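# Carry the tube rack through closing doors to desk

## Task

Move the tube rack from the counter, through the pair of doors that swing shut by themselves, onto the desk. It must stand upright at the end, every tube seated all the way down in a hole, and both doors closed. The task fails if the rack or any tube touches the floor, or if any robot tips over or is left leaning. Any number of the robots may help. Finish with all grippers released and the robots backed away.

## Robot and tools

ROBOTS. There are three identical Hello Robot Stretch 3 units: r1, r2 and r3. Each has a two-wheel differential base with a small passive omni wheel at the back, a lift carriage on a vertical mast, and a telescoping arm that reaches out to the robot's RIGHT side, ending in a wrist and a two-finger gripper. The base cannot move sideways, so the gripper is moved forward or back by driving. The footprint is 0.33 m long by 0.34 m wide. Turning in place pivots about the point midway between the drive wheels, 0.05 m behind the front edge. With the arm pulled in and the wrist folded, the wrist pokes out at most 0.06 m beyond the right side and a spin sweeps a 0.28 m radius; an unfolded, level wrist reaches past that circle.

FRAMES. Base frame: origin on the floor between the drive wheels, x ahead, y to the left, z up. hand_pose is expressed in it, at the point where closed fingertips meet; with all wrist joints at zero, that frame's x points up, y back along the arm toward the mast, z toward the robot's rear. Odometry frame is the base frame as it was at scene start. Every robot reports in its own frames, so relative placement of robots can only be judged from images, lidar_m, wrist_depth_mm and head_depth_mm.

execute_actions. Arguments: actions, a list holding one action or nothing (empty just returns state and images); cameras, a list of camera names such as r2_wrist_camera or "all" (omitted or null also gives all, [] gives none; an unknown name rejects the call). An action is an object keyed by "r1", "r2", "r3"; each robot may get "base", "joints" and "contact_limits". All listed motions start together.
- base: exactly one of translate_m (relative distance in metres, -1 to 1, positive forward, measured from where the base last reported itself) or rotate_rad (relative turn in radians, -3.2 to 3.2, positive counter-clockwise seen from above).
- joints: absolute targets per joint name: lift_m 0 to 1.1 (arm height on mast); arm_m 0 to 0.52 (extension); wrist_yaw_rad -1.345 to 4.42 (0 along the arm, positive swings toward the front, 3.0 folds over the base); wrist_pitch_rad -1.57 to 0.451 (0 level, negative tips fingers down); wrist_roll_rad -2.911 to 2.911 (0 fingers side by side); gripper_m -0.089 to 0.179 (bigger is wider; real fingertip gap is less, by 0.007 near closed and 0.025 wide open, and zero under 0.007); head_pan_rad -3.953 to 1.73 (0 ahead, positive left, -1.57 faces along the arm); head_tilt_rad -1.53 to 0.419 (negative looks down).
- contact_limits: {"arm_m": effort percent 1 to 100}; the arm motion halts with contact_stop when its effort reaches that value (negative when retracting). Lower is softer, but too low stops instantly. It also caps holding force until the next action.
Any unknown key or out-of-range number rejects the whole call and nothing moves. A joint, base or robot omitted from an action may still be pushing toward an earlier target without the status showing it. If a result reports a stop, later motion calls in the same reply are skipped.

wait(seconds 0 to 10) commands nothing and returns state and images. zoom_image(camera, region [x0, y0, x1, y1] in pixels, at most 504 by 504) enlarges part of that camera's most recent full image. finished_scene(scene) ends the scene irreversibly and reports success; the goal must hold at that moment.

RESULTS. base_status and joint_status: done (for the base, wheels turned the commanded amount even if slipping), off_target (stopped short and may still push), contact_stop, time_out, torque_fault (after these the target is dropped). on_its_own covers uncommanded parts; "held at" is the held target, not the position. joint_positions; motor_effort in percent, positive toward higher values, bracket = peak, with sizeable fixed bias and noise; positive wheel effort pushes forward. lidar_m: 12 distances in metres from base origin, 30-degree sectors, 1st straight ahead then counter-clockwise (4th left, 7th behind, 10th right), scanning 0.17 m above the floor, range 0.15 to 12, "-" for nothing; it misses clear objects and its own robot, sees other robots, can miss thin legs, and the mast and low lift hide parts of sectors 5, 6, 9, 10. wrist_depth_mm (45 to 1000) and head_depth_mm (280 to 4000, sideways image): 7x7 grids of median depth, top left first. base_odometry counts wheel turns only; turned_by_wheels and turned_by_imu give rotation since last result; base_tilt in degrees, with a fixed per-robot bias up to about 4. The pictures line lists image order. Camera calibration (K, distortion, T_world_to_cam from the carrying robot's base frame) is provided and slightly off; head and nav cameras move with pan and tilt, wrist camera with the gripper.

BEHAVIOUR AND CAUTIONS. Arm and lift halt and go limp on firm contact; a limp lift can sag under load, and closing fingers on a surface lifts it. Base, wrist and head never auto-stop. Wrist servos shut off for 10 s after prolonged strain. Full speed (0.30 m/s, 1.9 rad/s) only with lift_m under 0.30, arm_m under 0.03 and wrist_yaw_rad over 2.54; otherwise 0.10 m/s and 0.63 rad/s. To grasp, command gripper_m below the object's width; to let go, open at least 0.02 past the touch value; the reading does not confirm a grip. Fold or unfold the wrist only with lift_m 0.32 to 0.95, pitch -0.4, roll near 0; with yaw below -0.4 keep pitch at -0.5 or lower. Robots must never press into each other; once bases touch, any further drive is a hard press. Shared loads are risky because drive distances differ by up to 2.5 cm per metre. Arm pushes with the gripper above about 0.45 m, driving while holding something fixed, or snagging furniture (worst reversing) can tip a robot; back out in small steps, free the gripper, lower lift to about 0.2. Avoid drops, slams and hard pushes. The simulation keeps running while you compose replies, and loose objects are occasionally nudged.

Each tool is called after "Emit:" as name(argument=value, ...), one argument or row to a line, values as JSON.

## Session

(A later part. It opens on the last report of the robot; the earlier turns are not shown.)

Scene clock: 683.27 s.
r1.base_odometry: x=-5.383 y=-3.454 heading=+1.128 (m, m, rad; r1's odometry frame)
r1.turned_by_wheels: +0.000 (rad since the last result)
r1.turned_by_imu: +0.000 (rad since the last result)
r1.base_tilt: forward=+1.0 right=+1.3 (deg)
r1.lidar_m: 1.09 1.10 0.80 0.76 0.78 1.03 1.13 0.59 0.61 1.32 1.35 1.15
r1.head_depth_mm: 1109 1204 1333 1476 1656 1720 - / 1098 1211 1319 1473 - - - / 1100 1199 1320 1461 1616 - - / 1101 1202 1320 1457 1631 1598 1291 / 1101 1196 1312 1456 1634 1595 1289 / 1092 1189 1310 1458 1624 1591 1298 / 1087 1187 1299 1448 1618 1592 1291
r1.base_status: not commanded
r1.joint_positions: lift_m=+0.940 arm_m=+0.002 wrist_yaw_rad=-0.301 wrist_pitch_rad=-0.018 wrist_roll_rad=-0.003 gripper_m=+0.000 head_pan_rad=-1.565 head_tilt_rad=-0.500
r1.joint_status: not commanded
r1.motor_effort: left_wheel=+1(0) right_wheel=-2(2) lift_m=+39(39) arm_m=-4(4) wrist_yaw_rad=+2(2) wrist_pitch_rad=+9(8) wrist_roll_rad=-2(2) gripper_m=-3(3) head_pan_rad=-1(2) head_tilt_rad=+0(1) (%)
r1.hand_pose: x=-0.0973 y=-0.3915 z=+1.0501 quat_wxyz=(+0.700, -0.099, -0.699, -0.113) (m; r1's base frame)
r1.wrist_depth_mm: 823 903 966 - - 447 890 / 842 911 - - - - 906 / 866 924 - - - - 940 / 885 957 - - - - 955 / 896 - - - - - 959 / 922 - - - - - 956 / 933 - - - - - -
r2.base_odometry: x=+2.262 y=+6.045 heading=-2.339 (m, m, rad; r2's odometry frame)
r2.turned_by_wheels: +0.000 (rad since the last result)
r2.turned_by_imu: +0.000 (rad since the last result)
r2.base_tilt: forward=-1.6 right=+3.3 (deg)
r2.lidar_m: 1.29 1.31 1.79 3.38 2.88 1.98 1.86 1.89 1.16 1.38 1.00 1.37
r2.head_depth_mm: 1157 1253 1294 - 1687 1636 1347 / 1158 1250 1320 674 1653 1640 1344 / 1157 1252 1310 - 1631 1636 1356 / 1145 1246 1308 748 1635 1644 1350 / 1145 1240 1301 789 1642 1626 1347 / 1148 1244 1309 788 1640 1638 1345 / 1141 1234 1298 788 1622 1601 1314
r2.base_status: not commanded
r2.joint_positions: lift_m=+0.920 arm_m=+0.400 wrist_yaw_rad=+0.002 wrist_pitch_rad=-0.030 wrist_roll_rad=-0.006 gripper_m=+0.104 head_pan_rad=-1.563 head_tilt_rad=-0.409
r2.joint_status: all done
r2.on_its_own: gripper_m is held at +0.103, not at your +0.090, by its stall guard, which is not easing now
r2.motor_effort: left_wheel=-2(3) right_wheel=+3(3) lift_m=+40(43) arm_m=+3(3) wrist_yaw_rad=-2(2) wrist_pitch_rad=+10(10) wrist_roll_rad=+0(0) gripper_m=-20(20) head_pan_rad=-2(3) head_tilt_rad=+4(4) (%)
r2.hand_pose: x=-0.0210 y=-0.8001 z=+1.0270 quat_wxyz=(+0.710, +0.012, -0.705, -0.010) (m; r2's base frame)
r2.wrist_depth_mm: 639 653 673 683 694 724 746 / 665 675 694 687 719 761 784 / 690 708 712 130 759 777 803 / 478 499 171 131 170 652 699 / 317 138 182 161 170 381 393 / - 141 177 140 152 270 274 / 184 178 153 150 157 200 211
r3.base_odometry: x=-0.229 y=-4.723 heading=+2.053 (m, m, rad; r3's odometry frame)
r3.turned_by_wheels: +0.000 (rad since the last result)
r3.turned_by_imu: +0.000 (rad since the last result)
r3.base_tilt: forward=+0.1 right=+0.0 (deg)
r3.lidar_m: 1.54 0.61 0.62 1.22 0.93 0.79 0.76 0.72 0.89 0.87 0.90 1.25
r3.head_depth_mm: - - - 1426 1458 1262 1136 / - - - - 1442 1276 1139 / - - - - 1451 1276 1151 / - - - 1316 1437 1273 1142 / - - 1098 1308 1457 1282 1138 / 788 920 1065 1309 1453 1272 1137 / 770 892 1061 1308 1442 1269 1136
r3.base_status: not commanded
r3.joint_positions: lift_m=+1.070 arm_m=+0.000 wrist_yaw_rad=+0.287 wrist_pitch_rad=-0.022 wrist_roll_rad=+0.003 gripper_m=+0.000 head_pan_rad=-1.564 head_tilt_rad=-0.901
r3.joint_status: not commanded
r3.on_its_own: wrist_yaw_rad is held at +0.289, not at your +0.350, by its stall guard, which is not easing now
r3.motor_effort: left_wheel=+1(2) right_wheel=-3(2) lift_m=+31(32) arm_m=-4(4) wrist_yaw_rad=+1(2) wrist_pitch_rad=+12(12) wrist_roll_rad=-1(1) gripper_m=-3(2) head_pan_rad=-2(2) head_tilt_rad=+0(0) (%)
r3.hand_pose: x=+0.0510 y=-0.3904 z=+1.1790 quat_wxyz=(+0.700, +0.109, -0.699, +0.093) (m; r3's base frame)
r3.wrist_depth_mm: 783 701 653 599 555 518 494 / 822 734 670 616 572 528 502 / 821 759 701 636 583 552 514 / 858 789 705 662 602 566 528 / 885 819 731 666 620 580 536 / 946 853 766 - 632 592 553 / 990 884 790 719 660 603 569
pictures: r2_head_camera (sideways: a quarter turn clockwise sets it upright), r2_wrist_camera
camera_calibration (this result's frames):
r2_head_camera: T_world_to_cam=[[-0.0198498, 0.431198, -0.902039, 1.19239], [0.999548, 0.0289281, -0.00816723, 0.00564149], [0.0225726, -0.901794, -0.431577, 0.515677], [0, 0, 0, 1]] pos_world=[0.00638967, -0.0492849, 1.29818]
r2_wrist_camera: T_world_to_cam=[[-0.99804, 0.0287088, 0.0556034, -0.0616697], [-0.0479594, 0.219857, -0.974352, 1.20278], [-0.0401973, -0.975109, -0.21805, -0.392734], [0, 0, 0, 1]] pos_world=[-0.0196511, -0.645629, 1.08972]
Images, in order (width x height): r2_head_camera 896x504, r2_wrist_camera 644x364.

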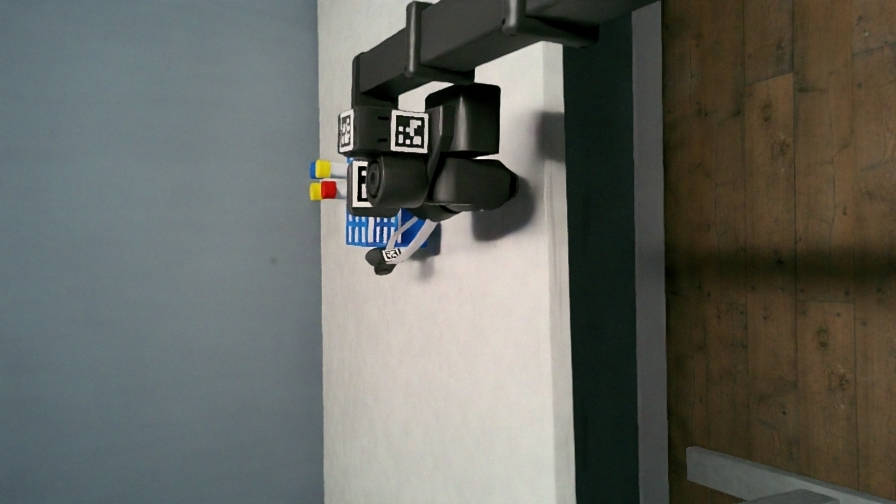

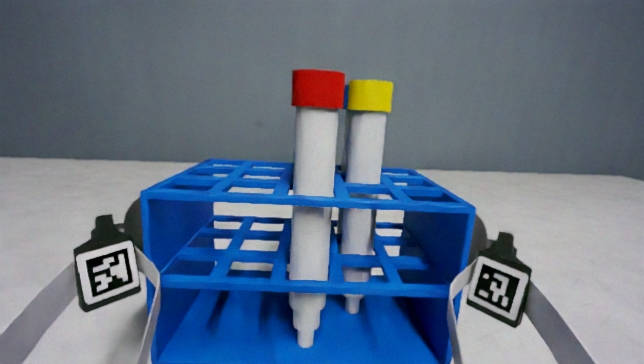

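Emit:
execute_actions(
  actions=[
    {"r2":{"joints":{"lift_m":0.892}}},
  ],
  cameras=[],
)

Emit:
execute_actions(
  actions=[
    {"r2":{"joints":{"lift_m":0.895,"gripper_m":0.179}}},
  ],
  cameras=["r2_wrist_camera"],
)

Emit:
execute_actions(
  actions=[
    {"r2":{"joints":{"arm_m":0.05}}},
  ],
  cameras=["r2_wrist_camera","r3_nav_camera","r1_nav_camera"],
)

Scene clock: 685.33 s.
r1.base_odometry: x=-5.383 y=-3.454 heading=+1.128 (m, m, rad; r1's odometry frame)
r1.turned_by_wheels: +0.000 (rad since the last result)
r1.turned_by_imu: +0.000 (rad since the last result)
r1.base_tilt: forward=+1.0 right=+1.4 (deg)
r1.lidar_m: 1.09 1.10 0.80 0.76 0.79 1.03 1.14 0.59 0.61 1.32 1.36 1.15
r1.head_depth_mm: 1109 1207 1328 1470 1653 1719 - / 1103 1198 1320 1470 - - - / 1096 1204 1316 1475 1605 - - / 1102 1203 1321 1456 1637 1591 1295 / 1100 1194 1316 1450 1634 1599 1303 / 1094 1202 1312 1448 1620 1597 1292 / 1091 1189 1304 1443 1617 1590 1291
r1.base_status: not commanded
r1.joint_positions: lift_m=+0.940 arm_m=+0.002 wrist_yaw_rad=-0.301 wrist_pitch_rad=-0.018 wrist_roll_rad=-0.003 gripper_m=+0.000 head_pan_rad=-1.565 head_tilt_rad=-0.500
r1.joint_status: not commanded
r1.motor_effort: left_wheel=+0(0) right_wheel=-2(1) lift_m=+39(39) arm_m=-4(4) wrist_yaw_rad=+1(2) wrist_pitch_rad=+8(8) wrist_roll_rad=-2(2) gripper_m=-2(2) head_pan_rad=-1(1) head_tilt_rad=+0(1) (%)
r1.hand_pose: x=-0.0973 y=-0.3915 z=+1.0501 quat_wxyz=(+0.700, -0.099, -0.699, -0.113) (m; r1's base frame)
r1.wrist_depth_mm: 818 874 956 - - 445 884 / 834 899 - - - - 921 / 859 923 - - - - 936 / 889 948 - - - - 941 / 901 - - - - - 975 / 899 - - - - - 960 / 928 - - - - - -
r2.base_odometry: x=+2.262 y=+6.045 heading=-2.339 (m, m, rad; r2's odometry frame)
r2.turned_by_wheels: +0.000 (rad since the last result)
r2.turned_by_imu: +0.000 (rad since the last result)
r2.base_tilt: forward=-1.6 right=+3.2 (deg)
r2.lidar_m: 1.29 1.31 1.79 3.38 2.88 1.98 1.86 1.89 1.17 1.38 1.00 1.38
r2.head_depth_mm: 1157 1252 1291 885 - 1589 1348 / 1155 1242 1290 - 1662 1633 1352 / 1150 1255 1309 - 1675 1643 1338 / 1154 1243 1304 748 1638 1635 1355 / 1154 1241 1292 786 1635 1644 1357 / 1143 1237 1297 788 1636 1646 1336 / 1145 1235 1289 785 1624 1602 1322
r2.base_status: not commanded
r2.joint_positions: lift_m=+0.892 arm_m=+0.400 wrist_yaw_rad=+0.002 wrist_pitch_rad=-0.022 wrist_roll_rad=-0.006 gripper_m=+0.104 head_pan_rad=-1.563 head_tilt_rad=-0.409
r2.joint_status: all done
r2.on_its_own: gripper_m is held at +0.103, not at your +0.090, by its stall guard, which is not easing now
r2.motor_effort: left_wheel=-2(3) right_wheel=+3(3) lift_m=+39(40) arm_m=+3(3) wrist_yaw_rad=-2(3) wrist_pitch_rad=+7(10) wrist_roll_rad=+0(0) gripper_m=-20(21) head_pan_rad=-3(2) head_tilt_rad=+4(4) (%)
r2.hand_pose: x=-0.0210 y=-0.8003 z=+1.0011 quat_wxyz=(+0.710, +0.009, -0.705, -0.008) (m; r2's base frame)
r2.wrist_depth_mm: 642 652 666 677 711 723 744 / 662 680 692 694 729 745 771 / 671 687 725 128 757 786 809 / 399 412 167 130 158 543 589 / 258 138 180 159 169 314 323 / - 140 175 141 156 220 223 / 149 147 153 150 156 163 172
r3.base_odometry: x=-0.229 y=-4.723 heading=+2.053 (m, m, rad; r3's odometry frame)
r3.turned_by_wheels: +0.000 (rad since the last result)
r3.turned_by_imu: +0.001 (rad since the last result)
r3.base_tilt: forward=+0.1 right=+0.0 (deg)
r3.lidar_m: 1.54 0.61 0.61 1.22 0.94 0.79 0.76 0.72 0.89 0.87 0.91 1.25
r3.head_depth_mm: - - - 1424 1451 1273 1137 / - - - - 1454 1274 1142 / - - - - 1463 1272 1145 / - - - 1320 1440 1272 1142 / - - 1096 1316 1457 1270 1141 / 785 913 1060 1308 1440 1265 1135 / 769 894 1062 1309 1438 1278 1139
r3.base_status: not commanded
r3.joint_positions: lift_m=+1.070 arm_m=+0.000 wrist_yaw_rad=+0.287 wrist_pitch_rad=-0.022 wrist_roll_rad=+0.003 gripper_m=+0.000 head_pan_rad=-1.564 head_tilt_rad=-0.901
r3.joint_status: not commanded
r3.on_its_own: wrist_yaw_rad is held at +0.289, not at your +0.350, by its stall guard, which is not easing now
r3.motor_effort: left_wheel=+2(2) right_wheel=-2(3) lift_m=+32(31) arm_m=-4(4) wrist_yaw_rad=+2(2) wrist_pitch_rad=+12(11) wrist_roll_rad=-1(1) gripper_m=-2(2) head_pan_rad=-3(2) head_tilt_rad=+0(0) (%)
r3.hand_pose: x=+0.0510 y=-0.3904 z=+1.1790 quat_wxyz=(+0.700, +0.109, -0.699, +0.093) (m; r3's base frame)
r3.wrist_depth_mm: 774 705 657 599 558 519 493 / 788 729 665 614 577 533 502 / 849 747 693 639 586 549 507 / 857 782 714 646 609 565 527 / 908 797 725 665 630 578 541 / 941 852 762 - 623 585 558 / 978 864 794 724 669 605 567
pictures: none
No camera images: the call's "cameras" was empty. Leave "cameras" out to get every camera's image.

Scene clock: 686.57 s.
r1.base_odometry: x=-5.383 y=-3.454 heading=+1.128 (m, m, rad; r1's odometry frame)
r1.turned_by_wheels: +0.000 (rad since the last result)
r1.turned_by_imu: +0.000 (rad since the last result)
r1.base_tilt: forward=+1.0 right=+1.3 (deg)
r1.lidar_m: 1.09 1.10 0.80 0.76 0.78 1.03 1.13 0.59 0.61 1.32 1.36 1.15
r1.head_depth_mm: 1107 1208 1319 1472 1654 1703 - / 1103 1208 1328 1464 - - - / 1100 1210 1319 1458 1618 - - / 1102 1195 1310 1450 1638 1606 1296 / 1099 1191 1308 1458 1624 1615 1294 / 1096 1198 1298 1453 1621 1596 1291 / 1093 1190 1306 1445 1622 1595 1292
r1.base_status: not commanded
r1.joint_positions: lift_m=+0.940 arm_m=+0.002 wrist_yaw_rad=-0.301 wrist_pitch_rad=-0.018 wrist_roll_rad=-0.003 gripper_m=+0.000 head_pan_rad=-1.565 head_tilt_rad=-0.500
r1.joint_status: not commanded
r1.motor_effort: left_wheel=+1(0) right_wheel=-2(2) lift_m=+39(39) arm_m=-4(4) wrist_yaw_rad=+1(2) wrist_pitch_rad=+8(8) wrist_roll_rad=-2(2) gripper_m=-2(2) head_pan_rad=-2(2) head_tilt_rad=-1(1) (%)
r1.hand_pose: x=-0.0973 y=-0.3915 z=+1.0501 quat_wxyz=(+0.700, -0.099, -0.699, -0.113) (m; r1's base frame)
r1.wrist_depth_mm: 824 883 967 - - 446 886 / 826 909 - - - - 921 / 854 935 - - - - 925 / 883 939 - - - - 948 / 895 - - - - - 955 / 927 - - - - - 960 / 938 - - - - - -
r2.base_odometry: x=+2.262 y=+6.045 heading=-2.339 (m, m, rad; r2's odometry frame)
r2.turned_by_wheels: +0.000 (rad since the last result)
r2.turned_by_imu: +0.000 (rad since the last result)
r2.base_tilt: forward=-1.6 right=+3.2 (deg)
r2.lidar_m: 1.29 1.32 1.80 3.39 2.87 1.97 1.86 1.89 1.17 1.38 1.00 1.38
r2.head_depth_mm: 1153 1256 1289 888 - 1587 1340 / 1153 1252 1291 - 1667 1644 1340 / 1157 1244 1301 - 1682 1641 1337 / 1141 1245 1305 765 1654 1644 1350 / 1146 1239 1305 789 1625 1650 1350 / 1151 1235 1302 790 1637 1631 1354 / 1140 1247 1295 789 1638 1607 1324
r2.base_status: not commanded
r2.joint_positions: lift_m=+0.895 arm_m=+0.400 wrist_yaw_rad=+0.002 wrist_pitch_rad=-0.023 wrist_roll_rad=-0.006 gripper_m=+0.179 head_pan_rad=-1.563 head_tilt_rad=-0.409
r2.joint_status: all done
r2.motor_effort: left_wheel=-2(2) right_wheel=+3(3) lift_m=+49(51) arm_m=+3(3) wrist_yaw_rad=-2(2) wrist_pitch_rad=+7(8) wrist_roll_rad=+0(0) gripper_m=+1(91) head_pan_rad=-3(3) head_tilt_rad=+4(4) (%)
r2.hand_pose: x=-0.0210 y=-0.8003 z=+1.0035 quat_wxyz=(+0.710, +0.009, -0.705, -0.008) (m; r2's base frame)
r2.wrist_depth_mm: 641 652 667 677 692 717 738 / 665 676 697 687 723 743 778 / 674 703 724 127 756 787 790 / 404 425 167 130 174 555 611 / 283 152 188 136 168 321 331 / - 155 153 139 151 208 230 / 153 148 156 154 155 170 174
r3.base_odometry: x=-0.229 y=-4.723 heading=+2.053 (m, m, rad; r3's odometry frame)
r3.turned_by_wheels: +0.000 (rad since the last result)
r3.turned_by_imu: +0.000 (rad since the last result)
r3.base_tilt: forward=+0.1 right=+0.0 (deg)
r3.lidar_m: 1.54 0.61 0.61 1.22 0.93 0.79 0.76 0.72 0.90 0.87 0.91 1.26
r3.head_depth_mm: - - - 1421 1443 1279 1142 / - - - - 1437 1272 1142 / - - - - 1437 1273 1152 / - - - 1318 1446 1270 1138 / - - 1089 1315 1453 1270 1141 / 788 918 1059 1310 1436 1278 1133 / 771 893 1061 1301 1441 1276 1135
r3.base_status: not commanded
r3.joint_positions: lift_m=+1.070 arm_m=+0.000 wrist_yaw_rad=+0.287 wrist_pitch_rad=-0.022 wrist_roll_rad=+0.003 gripper_m=+0.000 head_pan_rad=-1.564 head_tilt_rad=-0.901
r3.joint_status: not commanded
r3.on_its_own: wrist_yaw_rad is held at +0.289, not at your +0.350, by its stall guard, which is not easing now
r3.motor_effort: left_wheel=+2(2) right_wheel=-2(3) lift_m=+32(31) arm_m=-4(4) wrist_yaw_rad=+2(2) wrist_pitch_rad=+12(12) wrist_roll_rad=-1(1) gripper_m=-2(2) head_pan_rad=-3(2) head_tilt_rad=+0(0) (%)
r3.hand_pose: x=+0.0510 y=-0.3904 z=+1.1790 quat_wxyz=(+0.700, +0.109, -0.699, +0.093) (m; r3's base frame)
r3.wrist_depth_mm: 783 700 654 608 556 520 485 / 803 735 677 624 573 536 510 / 851 750 687 632 587 554 515 / 859 791 721 658 599 566 528 / 897 829 748 664 620 581 543 / 932 854 777 - 636 595 554 / 967 879 780 711 661 604 560
pictures: r2_wrist_camera
camera_calibration (this result's frames):
r2_wrist_camera: T_world_to_cam=[[-0.998041, 0.0291104, 0.0553835, -0.0598193], [-0.0479478, 0.212831, -0.975912, 1.17596], [-0.0401965, -0.976655, -0.211018, -0.406352], [0, 0, 0, 1]] pos_world=[-0.0196516, -0.645404, 1.06519]
Images, in order (width x height): r2_wrist_camera 644x364.

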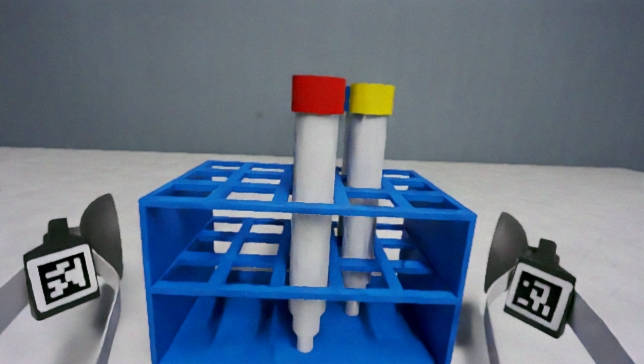

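Scene clock: 690.33 s.
r1.base_odometry: x=-5.383 y=-3.454 heading=+1.128 (m, m, rad; r1's odometry frame)
r1.turned_by_wheels: +0.000 (rad since the last result)
r1.turned_by_imu: -0.001 (rad since the last result)
r1.base_tilt: forward=+0.9 right=+1.4 (deg)
r1.lidar_m: 1.09 1.10 0.80 0.77 0.78 1.03 1.13 0.59 0.61 1.32 1.36 1.15
r1.head_depth_mm: 1109 1209 1326 1476 1644 1718 - / 1104 1204 1328 1469 - - - / 1104 1199 1322 1458 1611 - - / 1100 1193 1315 1469 1638 1603 1295 / 1104 1202 1308 1458 1628 1615 1294 / 1097 1187 1308 1461 1620 1605 1288 / 1094 1193 1307 1454 1620 1591 1292
r1.base_status: not commanded
r1.joint_positions: lift_m=+0.940 arm_m=+0.002 wrist_yaw_rad=-0.301 wrist_pitch_rad=-0.018 wrist_roll_rad=-0.003 gripper_m=+0.000 head_pan_rad=-1.565 head_tilt_rad=-0.500
r1.joint_status: not commanded
r1.motor_effort: left_wheel=+1(1) right_wheel=-2(2) lift_m=+39(39) arm_m=-4(4) wrist_yaw_rad=+2(1) wrist_pitch_rad=+8(8) wrist_roll_rad=-2(2) gripper_m=-2(3) head_pan_rad=-2(2) head_tilt_rad=-1(0) (%)
r1.hand_pose: x=-0.0973 y=-0.3915 z=+1.0501 quat_wxyz=(+0.700, -0.099, -0.699, -0.113) (m; r1's base frame)
r1.wrist_depth_mm: 825 877 960 - - 447 885 / 838 924 - - - - 929 / 846 918 - - - - 917 / 868 947 - - - - 954 / 916 - - - - - 970 / 907 - - - - - 958 / 941 - - - - - -
r2.base_odometry: x=+2.262 y=+6.045 heading=-2.339 (m, m, rad; r2's odometry frame)
r2.turned_by_wheels: +0.000 (rad since the last result)
r2.turned_by_imu: +0.000 (rad since the last result)
r2.base_tilt: forward=-1.6 right=+3.3 (deg)
r2.lidar_m: 1.29 1.32 1.79 3.38 2.89 1.99 1.86 1.89 1.16 1.38 1.00 1.38
r2.head_depth_mm: 1161 1253 1293 791 645 1709 - / 1157 1253 1303 787 1636 1695 - / 1150 1245 1314 788 1148 - - / 1154 1243 1295 787 1633 1641 1339 / 1145 1234 1300 790 645 1648 1353 / 1143 1247 1303 788 1627 1648 1344 / 1147 1238 1297 791 1627 1591 1325
r2.base_status: not commanded
r2.joint_positions: lift_m=+0.895 arm_m=+0.050 wrist_yaw_rad=+0.001 wrist_pitch_rad=-0.022 wrist_roll_rad=-0.006 gripper_m=+0.179 head_pan_rad=-1.563 head_tilt_rad=-0.408
r2.joint_status: all done
r2.motor_effort: left_wheel=-3(3) right_wheel=+4(2) lift_m=+49(49) arm_m=-4(4) wrist_yaw_rad=-2(2) wrist_pitch_rad=+7(7) wrist_roll_rad=+0(0) gripper_m=+1(0) head_pan_rad=-2(2) head_tilt_rad=+3(4) (%)
r2.hand_pose: x=-0.0211 y=-0.4509 z=+1.0038 quat_wxyz=(+0.710, +0.009, -0.705, -0.008) (m; r2's base frame)
r2.wrist_depth_mm: 940 988 981 - - - - / 951 998 - - - - - / 987 - - 999 - - - / 414 435 458 476 529 574 618 / 289 277 288 297 310 345 337 / - - - - - - - / - - - - - - -
r3.base_odometry: x=-0.229 y=-4.723 heading=+2.053 (m, m, rad; r3's odometry frame)
r3.turned_by_wheels: +0.000 (rad since the last result)
r3.turned_by_imu: +0.001 (rad since the last result)
r3.base_tilt: forward=+0.2 right=+0.0 (deg)
r3.lidar_m: 1.54 0.61 0.62 1.22 0.93 0.79 0.76 0.72 0.90 0.87 0.90 1.25
r3.head_depth_mm: - - - 1417 1461 1272 1139 / - - - - 1455 1273 1135 / - - - - 1453 1265 1153 / - - - 1302 1438 1271 1142 / - - 1091 1303 1451 1268 1143 / 785 914 1067 1321 1454 1279 1144 / 772 893 1067 1304 1439 1271 1133
r3.base_status: not commanded
r3.joint_positions: lift_m=+1.070 arm_m=+0.000 wrist_yaw_rad=+0.287 wrist_pitch_rad=-0.022 wrist_roll_rad=+0.003 gripper_m=+0.000 head_pan_rad=-1.564 head_tilt_rad=-0.901
r3.joint_status: not commanded
r3.on_its_own: wrist_yaw_rad is held at +0.289, not at your +0.350, by its stall guard, which is not easing now
r3.motor_effort: left_wheel=+2(2) right_wheel=-3(3) lift_m=+32(32) arm_m=-5(5) wrist_yaw_rad=+2(2) wrist_pitch_rad=+12(12) wrist_roll_rad=-1(1) gripper_m=-2(2) head_pan_rad=-3(2) head_tilt_rad=+0(0) (%)
r3.hand_pose: x=+0.0510 y=-0.3904 z=+1.1790 quat_wxyz=(+0.700, +0.109, -0.699, +0.093) (m; r3's base frame)
r3.wrist_depth_mm: 774 708 650 589 547 520 495 / 801 732 665 615 580 534 499 / 825 770 694 638 590 554 517 / 876 775 718 650 610 555 530 / 893 802 739 665 622 583 539 / 940 842 770 - 627 595 551 / 980 890 780 715 664 606 567
pictures: r1_nav_camera (sideways: a quarter turn counterclockwise sets it upright), r2_wrist_camera, r3_nav_camera (sideways: a quarter turn counterclockwise sets it upright)
camera_calibration (this result's frames):
r1_nav_camera: T_world_to_cam=[[0.0647601, -0.436831, 0.897209, -1.12875], [-0.996374, -0.0780309, 0.0339262, 0.0154616], [0.05519, -0.896153, -0.4403, 0.526706], [0, 0, 0, 1]] pos_world=[0.0594347, -0.0198586, 1.24411]
r2_wrist_camera: T_world_to_cam=[[-0.998032, 0.0294814, 0.0553489, -0.0698843], [-0.047881, 0.211736, -0.976153, 1.10162], [-0.0404977, -0.976882, -0.209908, -0.0662428], [0, 0, 0, 1]] pos_world=[-0.0196827, -0.295904, 1.06531]
r3_nav_camera: T_world_to_cam=[[-0.0347448, -0.816795, 0.575881, -0.699807], [-0.99805, -0.00154177, -0.0624024, 0.140021], [0.0518578, -0.576926, -0.815148, 1.01306], [0, 0, 0, 1]] pos_world=[0.0628986, 0.0130773, 1.23754]
Images, in order (width x height): r1_nav_camera 672x504, r2_wrist_camera 644x364, r3_nav_camera 672x504.

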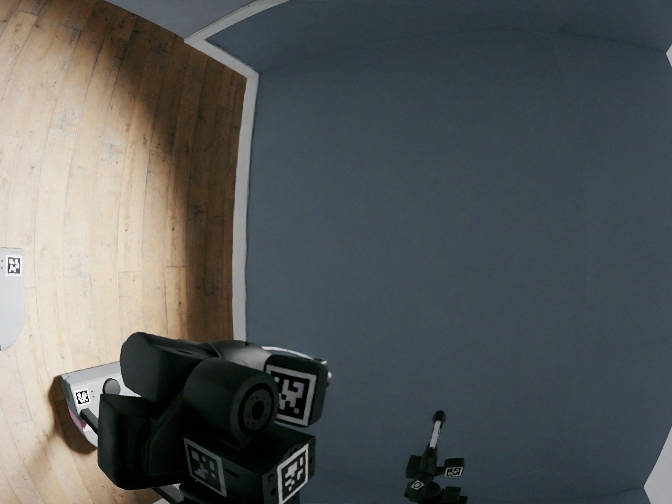

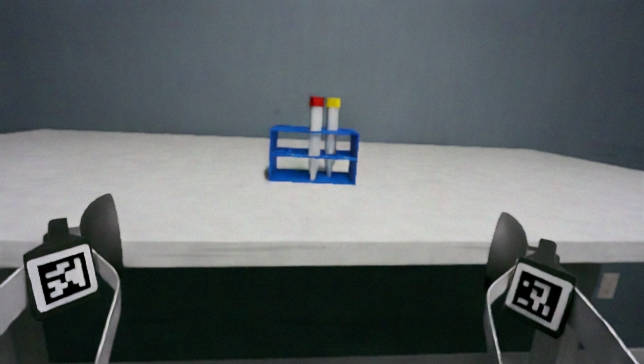

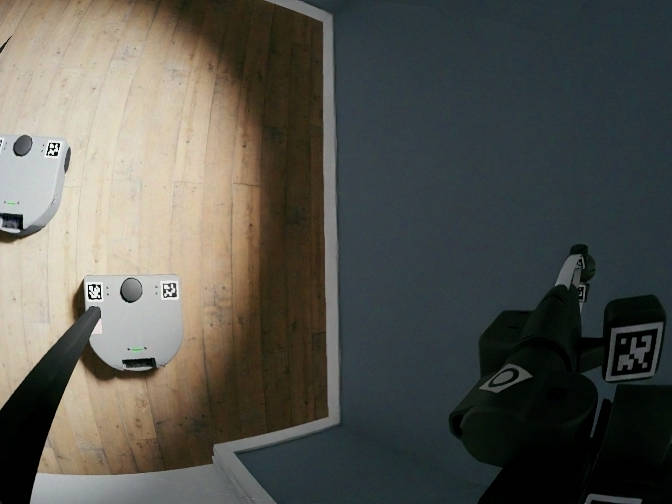

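Emit:
finished_scene(
  scene=2,
)

The scene is finished: the task was done.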